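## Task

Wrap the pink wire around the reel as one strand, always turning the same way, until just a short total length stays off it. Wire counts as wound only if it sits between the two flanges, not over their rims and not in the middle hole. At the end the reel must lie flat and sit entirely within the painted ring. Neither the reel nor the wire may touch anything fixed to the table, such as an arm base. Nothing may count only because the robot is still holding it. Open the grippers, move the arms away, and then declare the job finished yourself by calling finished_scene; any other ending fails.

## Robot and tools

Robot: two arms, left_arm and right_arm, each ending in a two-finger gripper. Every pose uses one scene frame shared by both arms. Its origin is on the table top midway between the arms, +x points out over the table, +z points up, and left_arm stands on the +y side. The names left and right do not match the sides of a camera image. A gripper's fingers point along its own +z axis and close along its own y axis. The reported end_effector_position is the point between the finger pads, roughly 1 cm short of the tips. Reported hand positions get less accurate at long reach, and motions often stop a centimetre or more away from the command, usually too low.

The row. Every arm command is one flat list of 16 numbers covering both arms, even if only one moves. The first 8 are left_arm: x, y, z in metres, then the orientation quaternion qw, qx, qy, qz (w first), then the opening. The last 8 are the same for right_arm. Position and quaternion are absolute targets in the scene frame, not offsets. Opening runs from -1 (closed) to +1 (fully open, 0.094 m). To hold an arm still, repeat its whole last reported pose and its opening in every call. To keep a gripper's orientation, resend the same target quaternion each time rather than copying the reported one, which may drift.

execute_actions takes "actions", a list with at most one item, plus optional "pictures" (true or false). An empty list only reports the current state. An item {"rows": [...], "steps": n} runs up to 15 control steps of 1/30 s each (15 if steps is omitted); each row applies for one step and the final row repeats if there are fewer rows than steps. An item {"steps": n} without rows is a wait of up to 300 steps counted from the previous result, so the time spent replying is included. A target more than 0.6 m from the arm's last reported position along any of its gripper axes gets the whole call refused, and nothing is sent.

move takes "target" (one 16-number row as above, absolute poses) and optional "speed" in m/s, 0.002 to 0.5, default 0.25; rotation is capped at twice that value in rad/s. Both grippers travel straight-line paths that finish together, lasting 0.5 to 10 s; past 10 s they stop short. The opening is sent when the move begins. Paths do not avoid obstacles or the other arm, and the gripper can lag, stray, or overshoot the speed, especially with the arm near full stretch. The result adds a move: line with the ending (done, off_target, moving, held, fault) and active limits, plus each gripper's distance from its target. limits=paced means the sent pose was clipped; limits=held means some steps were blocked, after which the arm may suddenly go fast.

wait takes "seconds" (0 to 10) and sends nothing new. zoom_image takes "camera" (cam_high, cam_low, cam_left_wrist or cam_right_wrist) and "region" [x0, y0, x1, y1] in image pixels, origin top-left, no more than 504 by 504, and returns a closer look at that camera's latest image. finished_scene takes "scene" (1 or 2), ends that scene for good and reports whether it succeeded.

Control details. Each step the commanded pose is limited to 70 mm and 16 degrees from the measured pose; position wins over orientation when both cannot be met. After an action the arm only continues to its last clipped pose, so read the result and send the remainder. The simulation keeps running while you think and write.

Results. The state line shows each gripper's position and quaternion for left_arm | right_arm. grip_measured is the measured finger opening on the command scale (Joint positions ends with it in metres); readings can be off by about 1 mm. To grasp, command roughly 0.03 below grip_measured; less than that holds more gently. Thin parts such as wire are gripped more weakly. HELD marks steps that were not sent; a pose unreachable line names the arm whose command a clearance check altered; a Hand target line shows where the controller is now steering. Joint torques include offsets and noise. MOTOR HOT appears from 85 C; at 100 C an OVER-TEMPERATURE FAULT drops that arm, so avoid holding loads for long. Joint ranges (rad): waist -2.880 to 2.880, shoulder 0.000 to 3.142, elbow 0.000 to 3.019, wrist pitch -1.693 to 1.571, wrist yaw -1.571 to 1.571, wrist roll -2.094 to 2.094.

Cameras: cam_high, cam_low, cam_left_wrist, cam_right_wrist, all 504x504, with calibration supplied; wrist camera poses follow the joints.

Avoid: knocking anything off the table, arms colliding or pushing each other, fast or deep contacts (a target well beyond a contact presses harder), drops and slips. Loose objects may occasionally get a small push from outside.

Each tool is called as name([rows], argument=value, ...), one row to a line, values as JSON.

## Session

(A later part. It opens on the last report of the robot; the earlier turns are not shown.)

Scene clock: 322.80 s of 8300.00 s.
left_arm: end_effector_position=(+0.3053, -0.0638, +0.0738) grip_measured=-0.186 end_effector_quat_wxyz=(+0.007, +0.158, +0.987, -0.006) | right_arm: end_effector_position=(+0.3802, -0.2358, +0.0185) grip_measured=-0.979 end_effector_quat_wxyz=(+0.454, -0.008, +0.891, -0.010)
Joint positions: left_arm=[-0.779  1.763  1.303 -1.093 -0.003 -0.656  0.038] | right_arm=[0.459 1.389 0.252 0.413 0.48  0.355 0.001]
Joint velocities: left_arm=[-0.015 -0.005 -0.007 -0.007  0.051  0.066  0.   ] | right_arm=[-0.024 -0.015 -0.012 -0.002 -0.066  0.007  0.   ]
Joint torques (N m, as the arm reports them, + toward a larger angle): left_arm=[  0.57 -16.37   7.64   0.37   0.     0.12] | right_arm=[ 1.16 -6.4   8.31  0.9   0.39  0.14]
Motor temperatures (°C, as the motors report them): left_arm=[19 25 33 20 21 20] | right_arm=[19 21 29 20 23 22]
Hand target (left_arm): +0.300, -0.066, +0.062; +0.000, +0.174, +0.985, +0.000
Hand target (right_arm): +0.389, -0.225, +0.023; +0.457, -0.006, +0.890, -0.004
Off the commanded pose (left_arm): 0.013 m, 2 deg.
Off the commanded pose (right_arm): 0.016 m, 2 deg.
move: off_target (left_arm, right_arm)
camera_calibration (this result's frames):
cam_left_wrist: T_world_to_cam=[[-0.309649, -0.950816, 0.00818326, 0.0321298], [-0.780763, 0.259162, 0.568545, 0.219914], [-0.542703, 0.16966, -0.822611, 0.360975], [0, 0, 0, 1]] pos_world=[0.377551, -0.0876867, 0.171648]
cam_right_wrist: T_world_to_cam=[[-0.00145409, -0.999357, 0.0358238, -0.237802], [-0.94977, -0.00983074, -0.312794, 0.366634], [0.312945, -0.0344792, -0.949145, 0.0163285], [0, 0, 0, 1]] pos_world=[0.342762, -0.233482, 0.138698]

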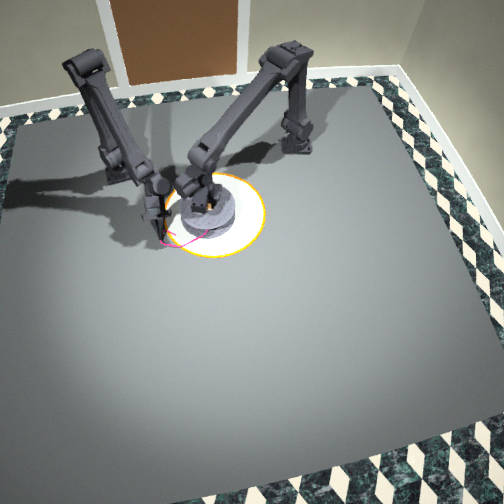

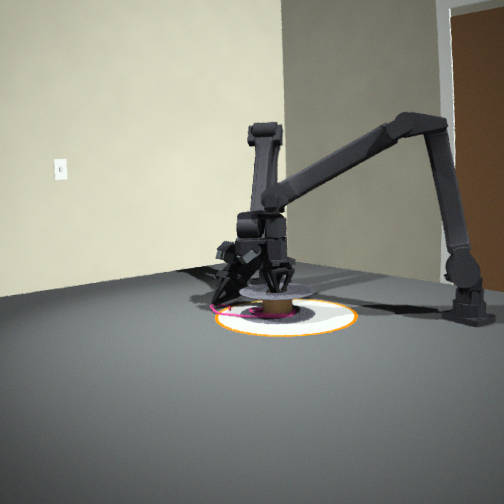

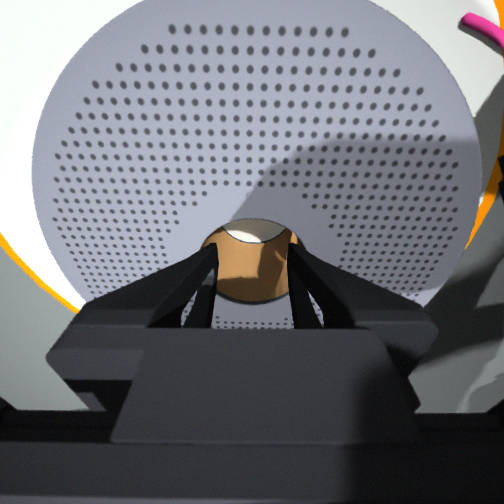

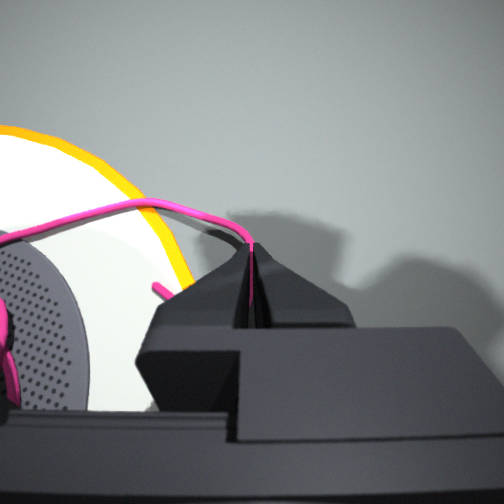

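Push +x a bit for a sharper bend, release, re-pose.

move(target=[0.3,-0.066,0.062,0,0.174,0.985,0,-0.18, 0.44,-0.20,0.02,0.462,0,0.887,0,-1], speed=0.08)

move(target=[0.3,-0.066,0.062,0,0.174,0.985,0,-0.18, 0.41,-0.22,0.08,0.462,0,0.887,0,-0.6], speed=0.06)

move(target=[0.3,-0.066,0.062,0,0.342,0.94,0,-0.9, 0.39,-0.27,0.08,0.327,-0.627,0.627,0.327,-0.5], speed=0.3)

Scene clock: 326.40 s of 8300.00 s.
left_arm: end_effector_position=(+0.3053, -0.0638, +0.0738) grip_measured=-0.186 end_effector_quat_wxyz=(+0.007, +0.158, +0.987, -0.006) | right_arm: end_effector_position=(+0.4185, -0.2077, +0.0147) grip_measured=-0.979 end_effector_quat_wxyz=(+0.451, -0.009, +0.892, -0.005)
Joint positions: left_arm=[-0.779  1.763  1.303 -1.093 -0.003 -0.656  0.038] | right_arm=[0.459 1.512 0.374 0.413 0.467 0.359 0.001]
Joint velocities: left_arm=[-0.005 -0.015 -0.007 -0.007 -0.022  0.022 -0.   ] | right_arm=[ 0.005  0.024 -0.022 -0.007 -0.095  0.007 -0.001]
Joint torques (N m, as the arm reports them, + toward a larger angle): left_arm=[  0.55 -16.38   7.64   0.38   0.     0.12] | right_arm=[  0.07 -10.12   5.08   1.35   0.26   0.05]
Motor temperatures (°C, as the motors report them): left_arm=[19 25 33 20 21 20] | right_arm=[19 21 29 20 22 22]
Hand target (left_arm): +0.300, -0.066, +0.062; -0.000, +0.174, +0.985, +0.000
Hand target (right_arm): +0.418, -0.208, +0.015; +0.451, -0.010, +0.892, -0.005
Off the commanded pose (left_arm): 0.013 m, 2 deg.
Off the commanded pose (right_arm): 0.023 m, 2 deg.
move: held (right_arm), off_target (left_arm); limits=held; held on 7 of 34 steps (right_arm, left_arm), including the last (right_arm)
pose unreachable (left arm): on one or more control steps of this call this arm could not follow its commanded pose, so it was not sent that pose on those steps. It may still have moved: this result reports where it is.
cause: the commanded pose would bring a part of the arm too close to another arm (this arm's wrist (the part past joint 4) and the other arm's wrist (the part past joint 4)).
pose unreachable (right arm): on one or more control steps of this call this arm could not follow its commanded pose, so it was not sent that pose on those steps. On the call's last step it was still not sent that pose. It may still have moved: this result reports where it is.
cause: the commanded pose would bring a part of the arm too close to another arm (this arm's wrist (the part past joint 4) and the other arm's wrist (the part past joint 4)).
camera_calibration (this result's frames):
cam_left_wrist: T_world_to_cam=[[-0.309649, -0.950816, 0.00818326, 0.0321298], [-0.780763, 0.259162, 0.568545, 0.219914], [-0.542703, 0.16966, -0.822611, 0.360975], [0, 0, 0, 1]] pos_world=[0.377551, -0.0876867, 0.171648]
cam_right_wrist: T_world_to_cam=[[0.00612682, -0.999617, 0.0269755, -0.212626], [-0.951514, -0.0141242, -0.30728, 0.401793], [0.307544, -0.0237849, -0.951237, 0.0062303], [0, 0, 0, 1]] pos_world=[0.381699, -0.206722, 0.135125]

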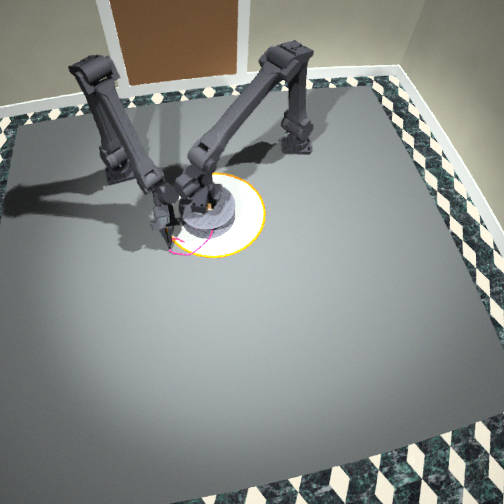

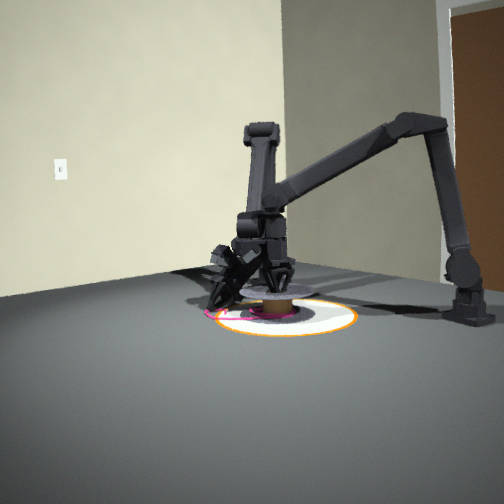

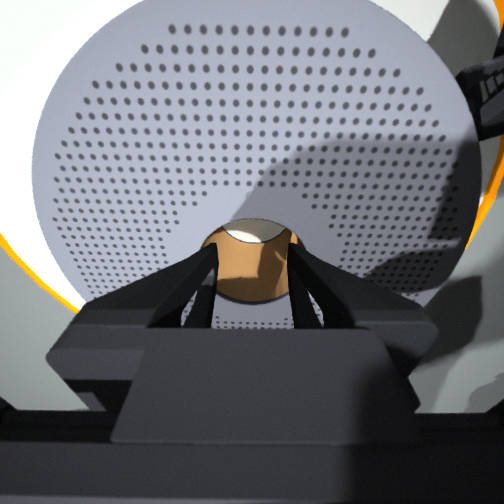

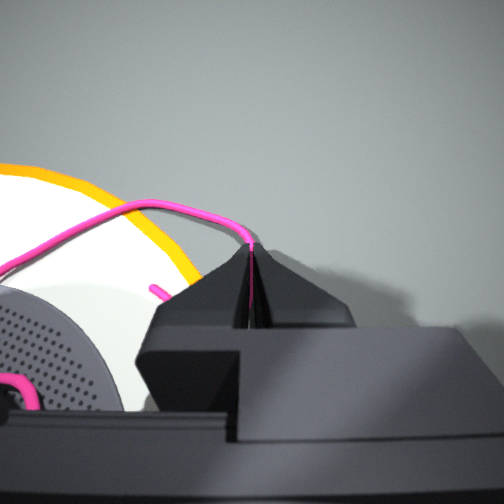

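Scene clock: 328.00 s of 8300.00 s.
left_arm: end_effector_position=(+0.3053, -0.0638, +0.0738) grip_measured=-0.186 end_effector_quat_wxyz=(+0.007, +0.158, +0.987, -0.006) | right_arm: end_effector_position=(+0.4156, -0.2096, +0.0471) grip_measured=-0.602 end_effector_quat_wxyz=(+0.460, -0.007, +0.888, +0.001)
Joint positions: left_arm=[-0.779  1.763  1.303 -1.093 -0.003 -0.656  0.038] | right_arm=[0.459 1.372 0.374 0.296 0.467 0.359 0.019]
Joint velocities: left_arm=[-0.015  0.005  0.002 -0.022 -0.051  0.037 -0.001] | right_arm=[-0.024  0.005 -0.002  0.007  0.007 -0.037 -0.   ]
Joint torques (N m, as the arm reports them, + toward a larger angle): left_arm=[  1.35 -18.32   7.99   0.04  -0.11  -0.11] | right_arm=[-0.11 -7.66  6.51  1.48  0.25  0.05]
Motor temperatures (°C, as the motors report them): left_arm=[19 25 33 20 21 20] | right_arm=[19 21 29 20 22 22]
Hand target (left_arm): +0.305, -0.064, +0.074; +0.007, +0.158, +0.987, -0.006
Hand target (right_arm): +0.415, -0.210, +0.045; +0.459, -0.007, +0.889, +0.000
Off the commanded pose (left_arm): 0.013 m, 2 deg.
Off the commanded pose (right_arm): 0.035 m, 1 deg.
move: held (left_arm, right_arm); limits=held; held on 22 of 41 steps (right_arm, left_arm), including the last (right_arm, left_arm)
pose unreachable (left arm): on one or more control steps of this call this arm could not follow its commanded pose, so it was not sent that pose on those steps. On the call's last step it was still not sent that pose. It may still have moved: this result reports where it is.
cause: the commanded pose would bring a part of the arm too close to another arm (this arm's wrist (the part past joint 4) and the other arm's wrist (the part past joint 4)).
pose unreachable (right arm): on one or more control steps of this call this arm could not follow its commanded pose, so it was not sent that pose on those steps. On the call's last step it was still not sent that pose. It may still have moved: this result reports where it is.
cause: the commanded pose would bring a part of the arm too close to another arm (this arm's wrist (the part past joint 4) and the other arm's wrist (the part past joint 4)).
camera_calibration (this result's frames):
cam_left_wrist: T_world_to_cam=[[-0.309649, -0.950816, 0.00818326, 0.0321298], [-0.780763, 0.259162, 0.568545, 0.219914], [-0.542703, 0.16966, -0.822611, 0.360975], [0, 0, 0, 1]] pos_world=[0.377551, -0.0876867, 0.171648]
cam_right_wrist: T_world_to_cam=[[0.00573066, -0.999884, 0.0140857, -0.214715], [-0.945407, -0.0100072, -0.325739, 0.408179], [0.325842, -0.01145, -0.945355, 0.0326339], [0, 0, 0, 1]] pos_world=[0.376492, -0.210231, 0.166835]

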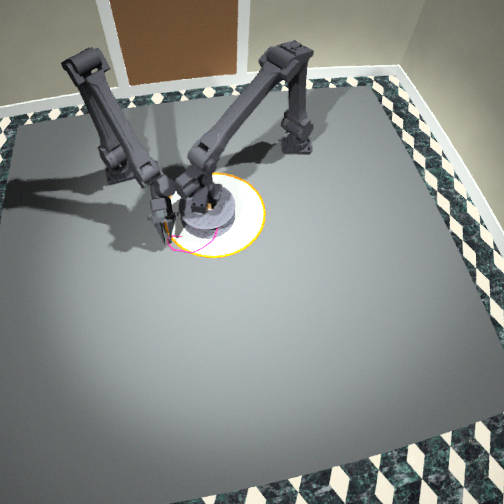

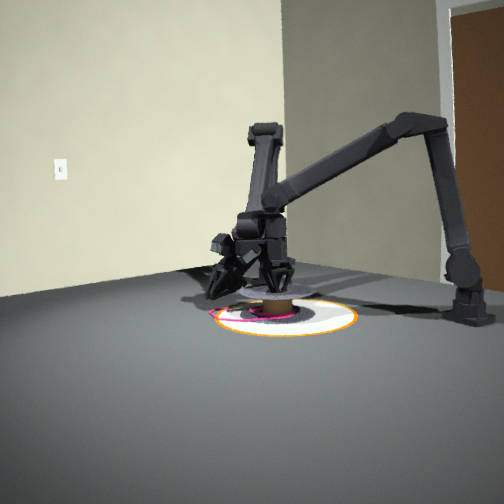

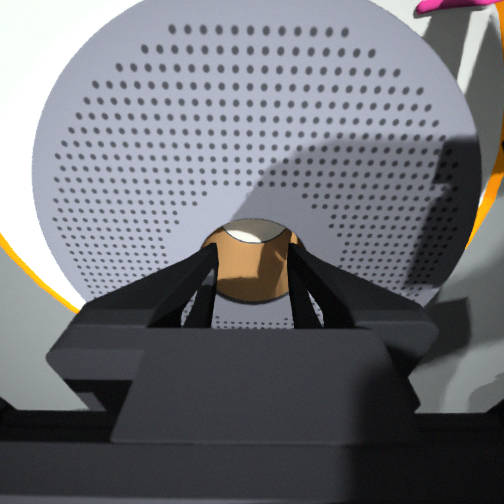

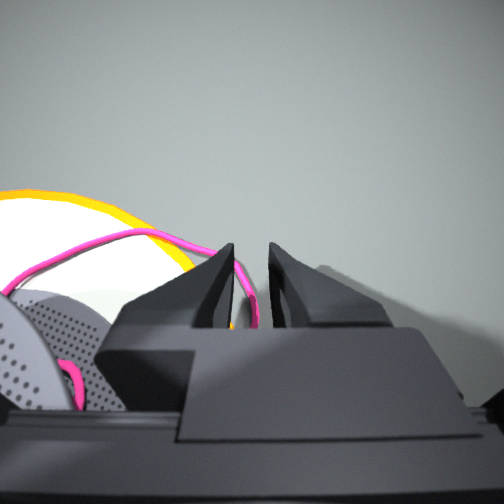

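Scene clock: 331.63 s of 8300.00 s.
left_arm: end_effector_position=(+0.3053, -0.0638, +0.0738) grip_measured=-0.897 end_effector_quat_wxyz=(+0.008, +0.330, +0.944, -0.004) | right_arm: end_effector_position=(+0.3729, -0.2632, +0.0785) grip_measured=-0.502 end_effector_quat_wxyz=(+0.330, -0.623, +0.626, +0.334)
Joint positions: left_arm=[-0.779  1.763  1.303 -1.093 -0.003 -0.301  0.005] | right_arm=[-0.255  1.515  0.749 -0.984 -0.966 -1.781  0.023]
Joint velocities: left_arm=[-0.005 -0.005  0.007  0.007 -0.081 -0.037 -0.002] | right_arm=[-0.005 -0.015 -0.017 -0.007  0.007 -0.051  0.   ]
Joint torques (N m, as the arm reports them, + toward a larger angle): left_arm=[  0.59 -16.35   7.66   0.39   0.02   0.06] | right_arm=[-1.47 -9.7  10.26 -0.73 -0.44 -0.06]
Motor temperatures (°C, as the motors report them): left_arm=[19 25 33 20 21 20] | right_arm=[19 21 29 20 22 22]
Hand target (left_arm): +0.300, -0.066, +0.062; -0.000, +0.342, +0.940, +0.000
Hand target (right_arm): +0.389, -0.270, +0.083; -0.336, +0.624, -0.626, -0.325
Off the commanded pose (left_arm): 0.013 m, 2 deg.
Off the commanded pose (right_arm): 0.018 m, 1 deg.
move: off_target (left_arm, right_arm)
camera_calibration (this result's frames):
cam_left_wrist: T_world_to_cam=[[-0.62034, -0.784331, 0.00203763, 0.138052], [-0.645395, 0.511926, 0.566919, 0.194833], [-0.445695, 0.350367, -0.823771, 0.342973], [0, 0, 0, 1]] pos_world=[0.364245, -0.111628, 0.171796]
cam_right_wrist: T_world_to_cam=[[0.999957, -0.00868164, 0.00337654, -0.377438], [-0.00698047, -0.938392, -0.345503, -0.215258], [0.00616805, 0.345465, -0.938411, 0.288182], [0, 0, 0, 1]] pos_world=[0.374141, -0.30483, 0.197335]

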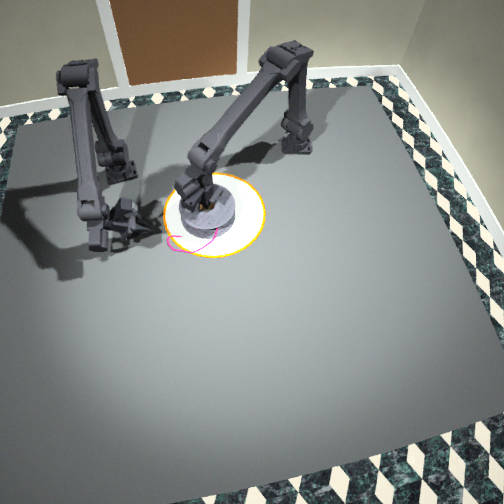

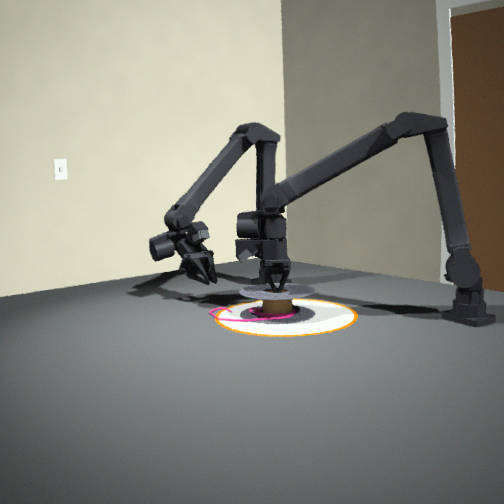

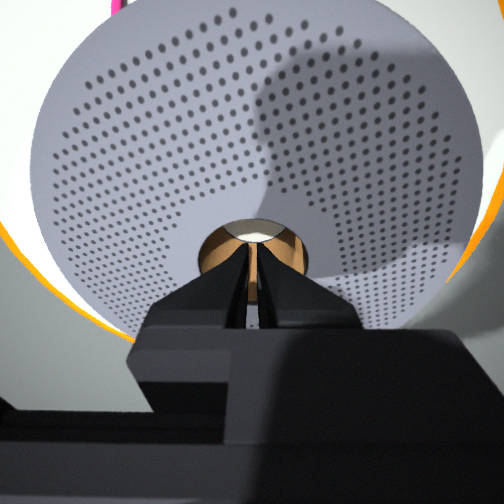

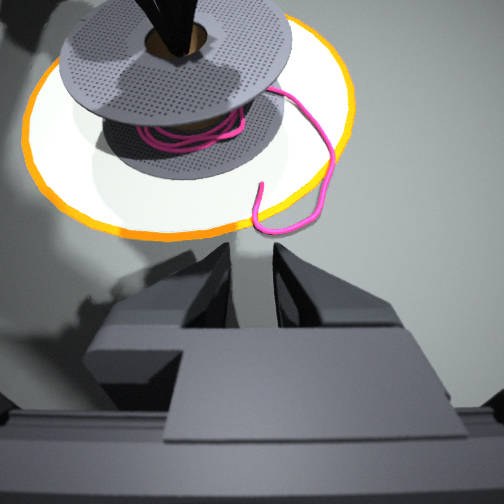

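move(target=[0.3,-0.066,0.062,0,0.342,0.94,0,-0.18, 0.374,-0.186,0.035,0.327,-0.627,0.627,0.327,-0.4], speed=0.1)

move(target=[0.3,-0.066,0.062,0,0.342,0.94,0,-0.18, 0.374,-0.186,0.006,0.327,-0.627,0.627,0.327,-0.4], speed=0.06)

move(target=[0.3,-0.066,0.062,0,0.342,0.94,0,-0.18, 0.374,-0.186,0.006,0.327,-0.627,0.627,0.327,-1])

Scene clock: 336.80 s of 8300.00 s.
left_arm: end_effector_position=(+0.3052, -0.0638, +0.0738) grip_measured=-0.188 end_effector_quat_wxyz=(+0.008, +0.330, +0.944, -0.004) | right_arm: end_effector_position=(+0.3799, -0.1890, +0.0428) grip_measured=-0.402 end_effector_quat_wxyz=(+0.334, -0.630, +0.623, +0.322)
Joint positions: left_arm=[-0.779  1.763  1.303 -1.093 -0.003 -0.301  0.038] | right_arm=[-0.028  1.551  0.66  -0.511 -0.955 -1.388  0.028]
Joint velocities: left_arm=[-0.015 -0.005 -0.007  0.007 -0.051 -0.037 -0.   ] | right_arm=[-0.005 -0.005 -0.002 -0.007 -0.037  0.007  0.   ]
Joint torques (N m, as the arm reports them, + toward a larger angle): left_arm=[  0.6  -16.41   7.65   0.39   0.02   0.06] | right_arm=[  0.92 -10.29   5.24   0.8   -0.41   0.16]
Motor temperatures (°C, as the motors report them): left_arm=[19 25 33 20 21 20] | right_arm=[19 21 30 20 22 22]
Hand target (left_arm): +0.300, -0.066, +0.062; -0.000, +0.342, +0.940, -0.000
Hand target (right_arm): +0.374, -0.186, +0.035; -0.326, +0.628, -0.626, -0.328
Off the commanded pose (left_arm): 0.013 m, 2 deg.
Off the commanded pose (right_arm): 0.010 m, 1 deg.
After step 90, 0.77 s passed at rest.
move: off_target (left_arm)
camera_calibration (this result's frames):
cam_left_wrist: T_world_to_cam=[[-0.620344, -0.784326, 0.00240151, 0.137965], [-0.645213, 0.512052, 0.567013, 0.194762], [-0.445953, 0.350194, -0.823705, 0.343025], [0, 0, 0, 1]] pos_world=[0.364221, -0.111644, 0.171787]
cam_right_wrist: T_world_to_cam=[[0.999545, -0.00533397, 0.0296922, -0.384063], [0.00489376, -0.942539, -0.334062, -0.16364], [0.0297679, 0.334055, -0.942083, 0.218026], [0, 0, 0, 1]] pos_world=[0.378199, -0.229118, 0.162136]

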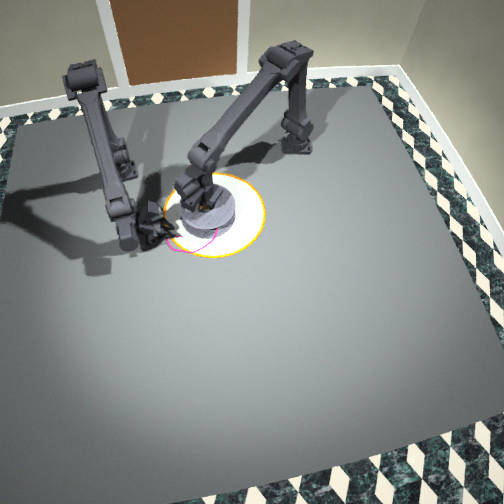

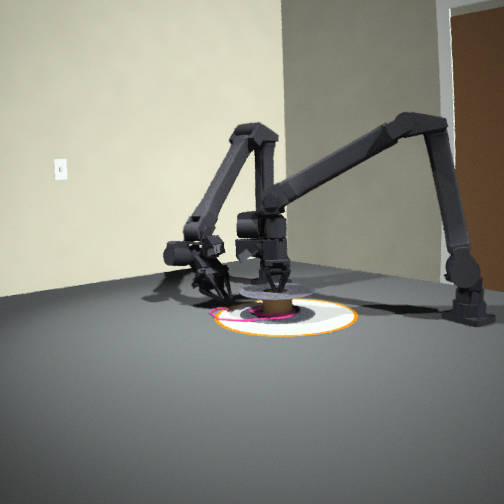

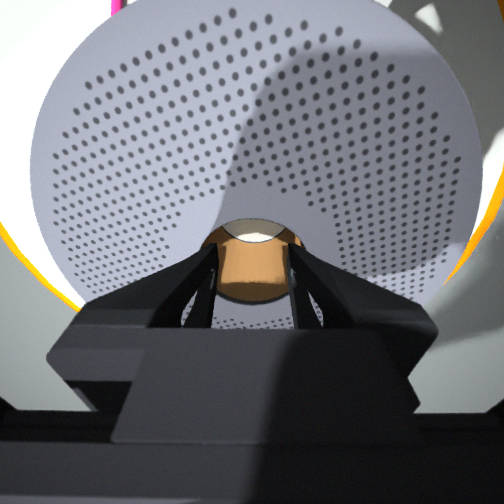

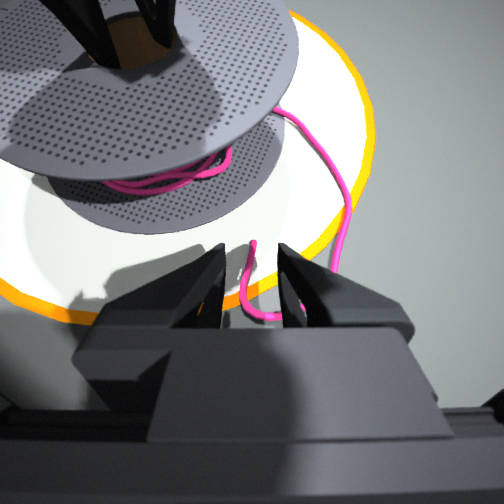

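Scene clock: 337.67 s of 8300.00 s.
left_arm: end_effector_position=(+0.3052, -0.0638, +0.0738) grip_measured=-0.188 end_effector_quat_wxyz=(+0.008, +0.330, +0.944, -0.004) | right_arm: end_effector_position=(+0.3800, -0.1885, +0.0162) grip_measured=-0.402 end_effector_quat_wxyz=(+0.336, -0.627, +0.624, +0.323)
Joint positions: left_arm=[-0.779  1.763  1.303 -1.093 -0.003 -0.301  0.038] | right_arm=[-0.028  1.626  0.639 -0.406 -0.959 -1.376  0.028]
Joint velocities: left_arm=[-0.005 -0.015 -0.027 -0.002 -0.037  0.007 -0.   ] | right_arm=[ 0.015 -0.015  0.002  0.002  0.007  0.022 -0.   ]
Joint torques (N m, as the arm reports them, + toward a larger angle): left_arm=[  0.59 -16.4    7.66   0.38   0.01   0.06] | right_arm=[  1.18 -10.12   4.63   0.99  -0.25   0.12]
Motor temperatures (°C, as the motors report them): left_arm=[19 25 33 20 21 20] | right_arm=[19 21 29 20 22 22]
Hand target (left_arm): +0.300, -0.066, +0.062; -0.000, +0.342, +0.940, +0.000
Hand target (right_arm): +0.374, -0.186, +0.006; -0.327, +0.627, -0.627, -0.327
Off the commanded pose (left_arm): 0.013 m, 2 deg.
Off the commanded pose (right_arm): 0.012 m, 1 deg.
move: off_target (left_arm, right_arm)
camera_calibration (this result's frames):
cam_left_wrist: T_world_to_cam=[[-0.620344, -0.784326, 0.00240151, 0.137965], [-0.645213, 0.512052, 0.567013, 0.194762], [-0.445953, 0.350194, -0.823705, 0.343025], [0, 0, 0, 1]] pos_world=[0.364221, -0.111644, 0.171787]
cam_right_wrist: T_world_to_cam=[[0.999537, -0.0114634, 0.0281954, -0.384522], [-0.00122855, -0.940804, -0.338949, -0.169377], [0.0304119, 0.338757, -0.940382, 0.193461], [0, 0, 0, 1]] pos_world=[0.378253, -0.229295, 0.135359]

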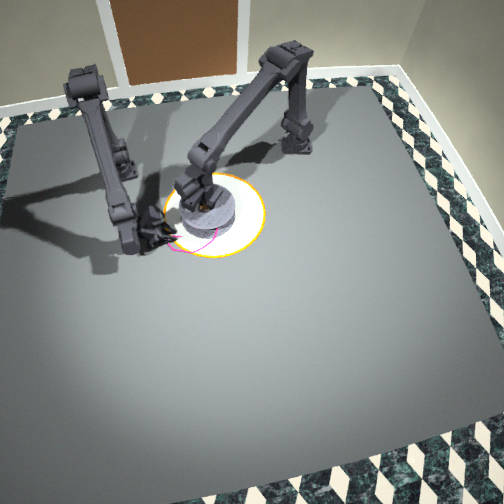

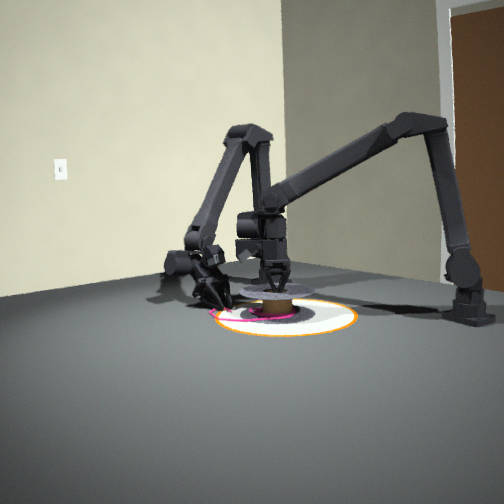

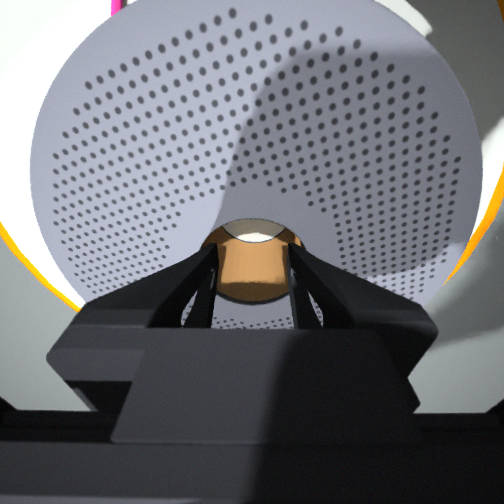

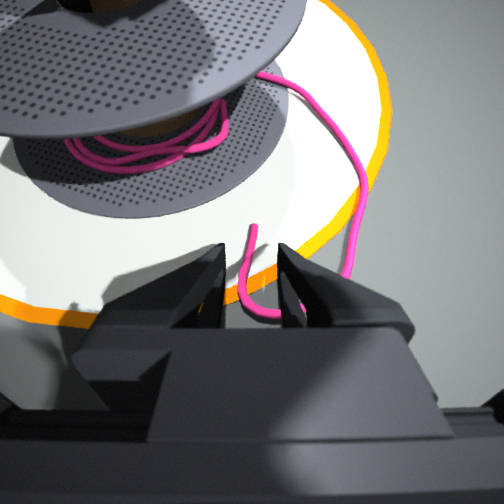

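Scene clock: 338.37 s of 8300.00 s.
left_arm: end_effector_position=(+0.3052, -0.0638, +0.0738) grip_measured=-0.188 end_effector_quat_wxyz=(+0.008, +0.330, +0.944, -0.004) | right_arm: end_effector_position=(+0.3801, -0.1884, +0.0165) grip_measured=-0.979 end_effector_quat_wxyz=(+0.337, -0.627, +0.623, +0.323)
Joint positions: left_arm=[-0.779  1.763  1.303 -1.093 -0.003 -0.301  0.038] | right_arm=[-0.028  1.626  0.639 -0.405 -0.961 -1.376  0.001]
Joint velocities: left_arm=[-0.015  0.005 -0.002 -0.007 -0.095 -0.007  0.001] | right_arm=[-0.005 -0.015 -0.027  0.007  0.037  0.022  0.   ]
Joint torques (N m, as the arm reports them, + toward a larger angle): left_arm=[  0.55 -16.37   7.67   0.39   0.01   0.06] | right_arm=[  0.96 -10.23   4.5    1.    -0.18   0.14]
Motor temperatures (°C, as the motors report them): left_arm=[19 25 33 20 21 20] | right_arm=[19 21 29 20 22 22]
Hand target (left_arm): +0.300, -0.066, +0.062; -0.000, +0.342, +0.940, +0.000
Hand target (right_arm): +0.374, -0.186, +0.006; -0.327, +0.627, -0.627, -0.327
Off the commanded pose (left_arm): 0.013 m, 2 deg.
Off the commanded pose (right_arm): 0.012 m, 1 deg.
move: off_target (left_arm, right_arm)
camera_calibration (this result's frames):
cam_left_wrist: T_world_to_cam=[[-0.620344, -0.784326, 0.00240151, 0.137965], [-0.645213, 0.512052, 0.567013, 0.194762], [-0.445953, 0.350194, -0.823705, 0.343025], [0, 0, 0, 1]] pos_world=[0.364221, -0.111644, 0.171787]
cam_right_wrist: T_world_to_cam=[[0.999523, -0.0112369, 0.0287759, -0.384564], [-0.000769855, -0.940269, -0.34043, -0.169197], [0.0308825, 0.340246, -0.939829, 0.193718], [0, 0, 0, 1]] pos_world=[0.378267, -0.229324, 0.135528]

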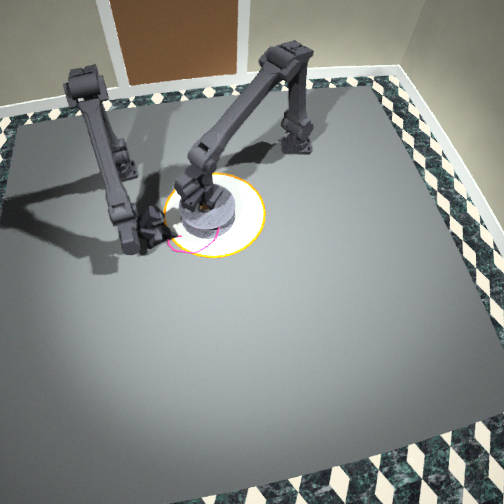

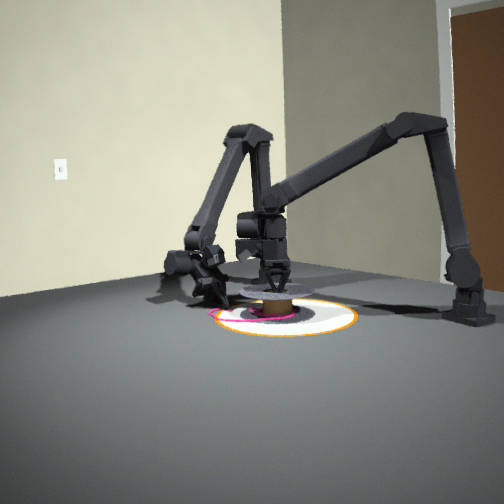

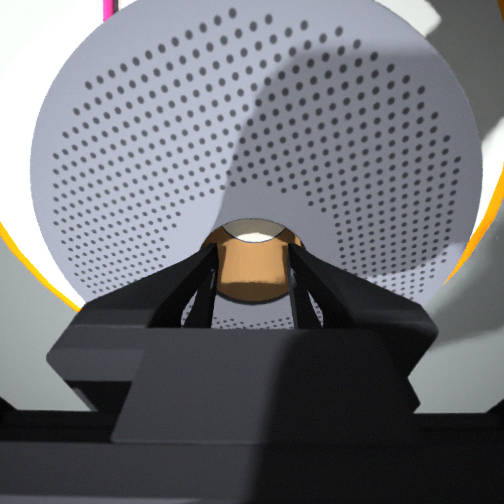

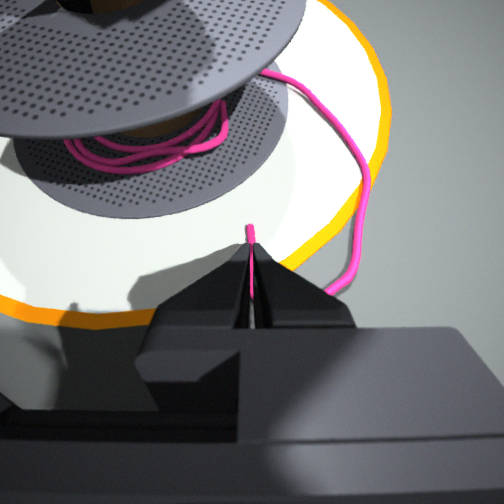

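move(target=[0.3,-0.066,0.062,0,-0.087,0.996,0,-0.18, 0.26,-0.185,0.045,0.38,-0.596,0.596,0.38,-1], speed=0.12)

move(target=[0.3,-0.066,0.062,0,-0.48,0.877,0,-0.18, 0.238,-0.118,0.035,0.38,-0.596,0.596,0.38,-1], speed=0.12)

Scene clock: 345.30 s of 8300.00 s.
left_arm: end_effector_position=(+0.3052, -0.0638, +0.0738) grip_measured=-0.187 end_effector_quat_wxyz=(+0.006, -0.080, +0.997, -0.007) | right_arm: end_effector_position=(+0.2634, -0.1872, +0.0424) grip_measured=-0.979 end_effector_quat_wxyz=(+0.378, -0.592, +0.602, +0.380)
Joint positions: left_arm=[-0.779  1.763  1.303 -1.093 -0.003 -1.134  0.038] | right_arm=[-0.028  1.348  0.319 -0.307 -1.117 -1.3    0.001]
Joint velocities: left_arm=[-0.005 -0.005  0.007  0.007 -0.007  0.007  0.001] | right_arm=[-0.005 -0.005 -0.007 -0.007 -0.022 -0.007  0.   ]
Joint torques (N m, as the arm reports them, + toward a larger angle): left_arm=[  0.52 -16.33   7.61   0.34  -0.05  -0.35] | right_arm=[ 1.3  -8.05  4.41  0.94 -0.65  0.15]
Motor temperatures (°C, as the motors report them): left_arm=[19 25 34 20 21 20] | right_arm=[19 21 29 20 23 22]
Hand target (left_arm): +0.300, -0.066, +0.062; +0.000, -0.087, +0.996, +0.000
Hand target (right_arm): +0.260, -0.184, +0.044; -0.380, +0.596, -0.596, -0.380
Off the commanded pose (left_arm): 0.013 m, 1 deg.
Off the commanded pose (right_arm): 0.005 m, 1 deg.
move: off_target (left_arm)
camera_calibration (this result's frames):
cam_left_wrist: T_world_to_cam=[[0.162777, -0.986552, 0.014812, -0.11489], [-0.809587, -0.124968, 0.573543, 0.203791], [-0.563979, -0.105351, -0.819041, 0.349628], [0, 0, 0, 1]] pos_world=[0.380871, -0.0510437, 0.171179]
cam_right_wrist: T_world_to_cam=[[0.999818, -0.0190631, -0.0010623, -0.268913], [-0.0171893, -0.874534, -0.48466, -0.136608], [0.00831012, 0.48459, -0.874702, 0.251456], [0, 0, 0, 1]] pos_world=[0.264426, -0.246448, 0.153455]

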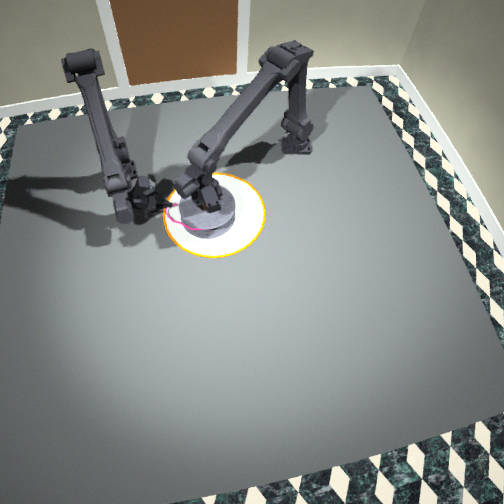

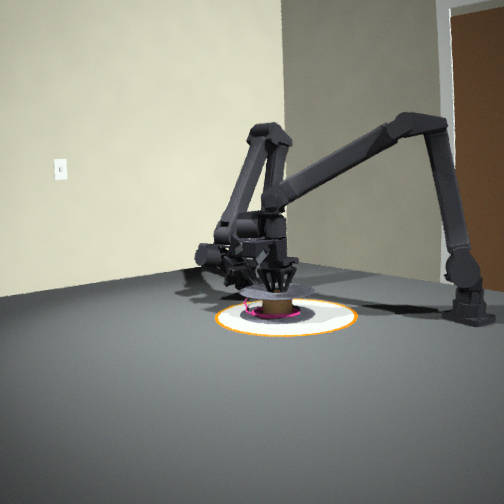

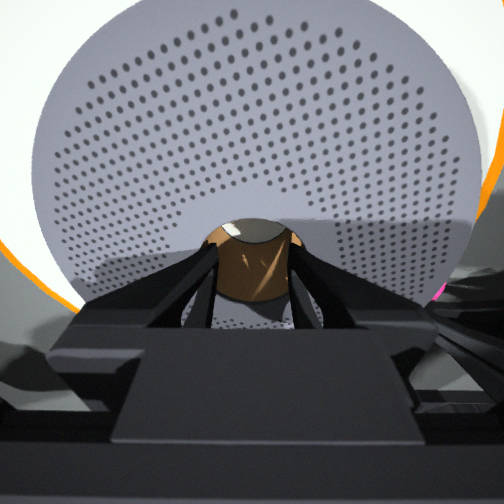

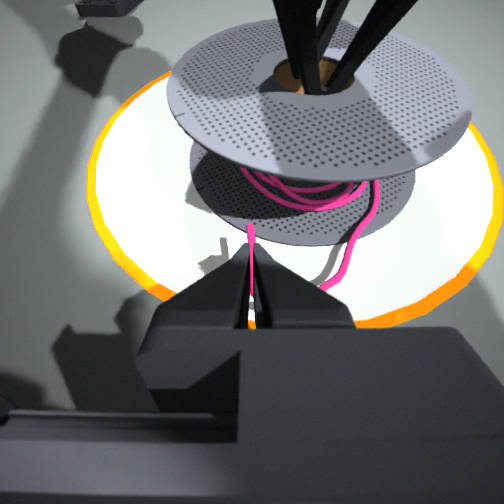

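Scene clock: 349.30 s of 8300.00 s.
left_arm: end_effector_position=(+0.3052, -0.0638, +0.0738) grip_measured=-0.185 end_effector_quat_wxyz=(+0.002, -0.473, +0.881, -0.009) | right_arm: end_effector_position=(+0.2415, -0.1230, +0.0342) grip_measured=-0.979 end_effector_quat_wxyz=(+0.377, -0.593, +0.603, +0.377)
Joint positions: left_arm=[-0.779  1.763  1.303 -1.093 -0.003 -1.958  0.038] | right_arm=[ 0.289  1.374  0.207  0.317 -0.959 -0.743  0.001]
Joint velocities: left_arm=[-0.015 -0.015  0.012 -0.007  0.022  0.022  0.001] | right_arm=[ 0.005 -0.005 -0.002  0.002  0.022  0.022 -0.001]
Joint torques (N m, as the arm reports them, + toward a larger angle): left_arm=[  0.56 -16.08   7.6    0.21  -0.05  -0.36] | right_arm=[ 1.89 -5.85  4.68  2.09 -0.41  0.15]
Motor temperatures (°C, as the motors report them): left_arm=[19 25 34 20 21 20] | right_arm=[19 21 28 20 23 22]
Hand target (left_arm): +0.300, -0.066, +0.062; +0.000, -0.480, +0.877, +0.000
Hand target (right_arm): +0.238, -0.118, +0.034; -0.378, +0.598, -0.596, -0.381
Off the commanded pose (left_arm): 0.013 m, 1 deg.
Off the commanded pose (right_arm): 0.006 m, 1 deg.
move: off_target (left_arm)
camera_calibration (this result's frames):
cam_left_wrist: T_world_to_cam=[[0.834803, -0.550278, 0.0172632, -0.292345], [-0.454651, -0.67137, 0.585282, 0.0597117], [-0.310478, -0.496444, -0.810646, 0.24667], [0, 0, 0, 1]] pos_world=[0.347784, 0.00167536, 0.17006]
cam_right_wrist: T_world_to_cam=[[0.999773, -0.0212146, 0.00178114, -0.246119], [-0.0177554, -0.877055, -0.480062, -0.0851654], [0.0117465, 0.479922, -0.877233, 0.212112], [0, 0, 0, 1]] pos_world=[0.242059, -0.181713, 0.145625]

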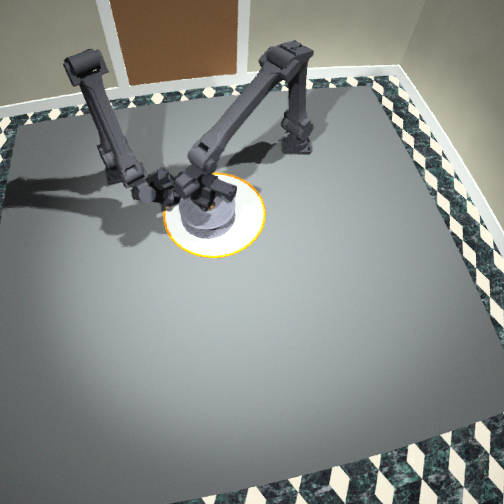

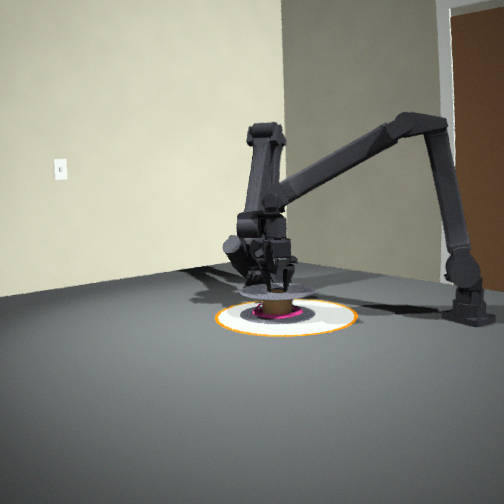

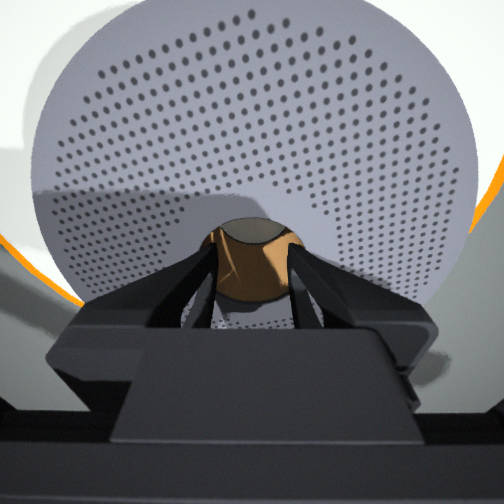

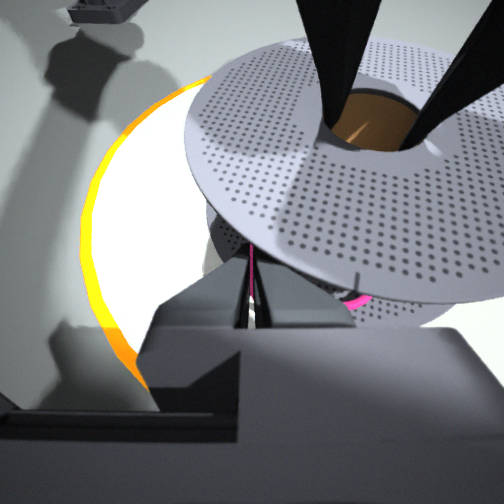

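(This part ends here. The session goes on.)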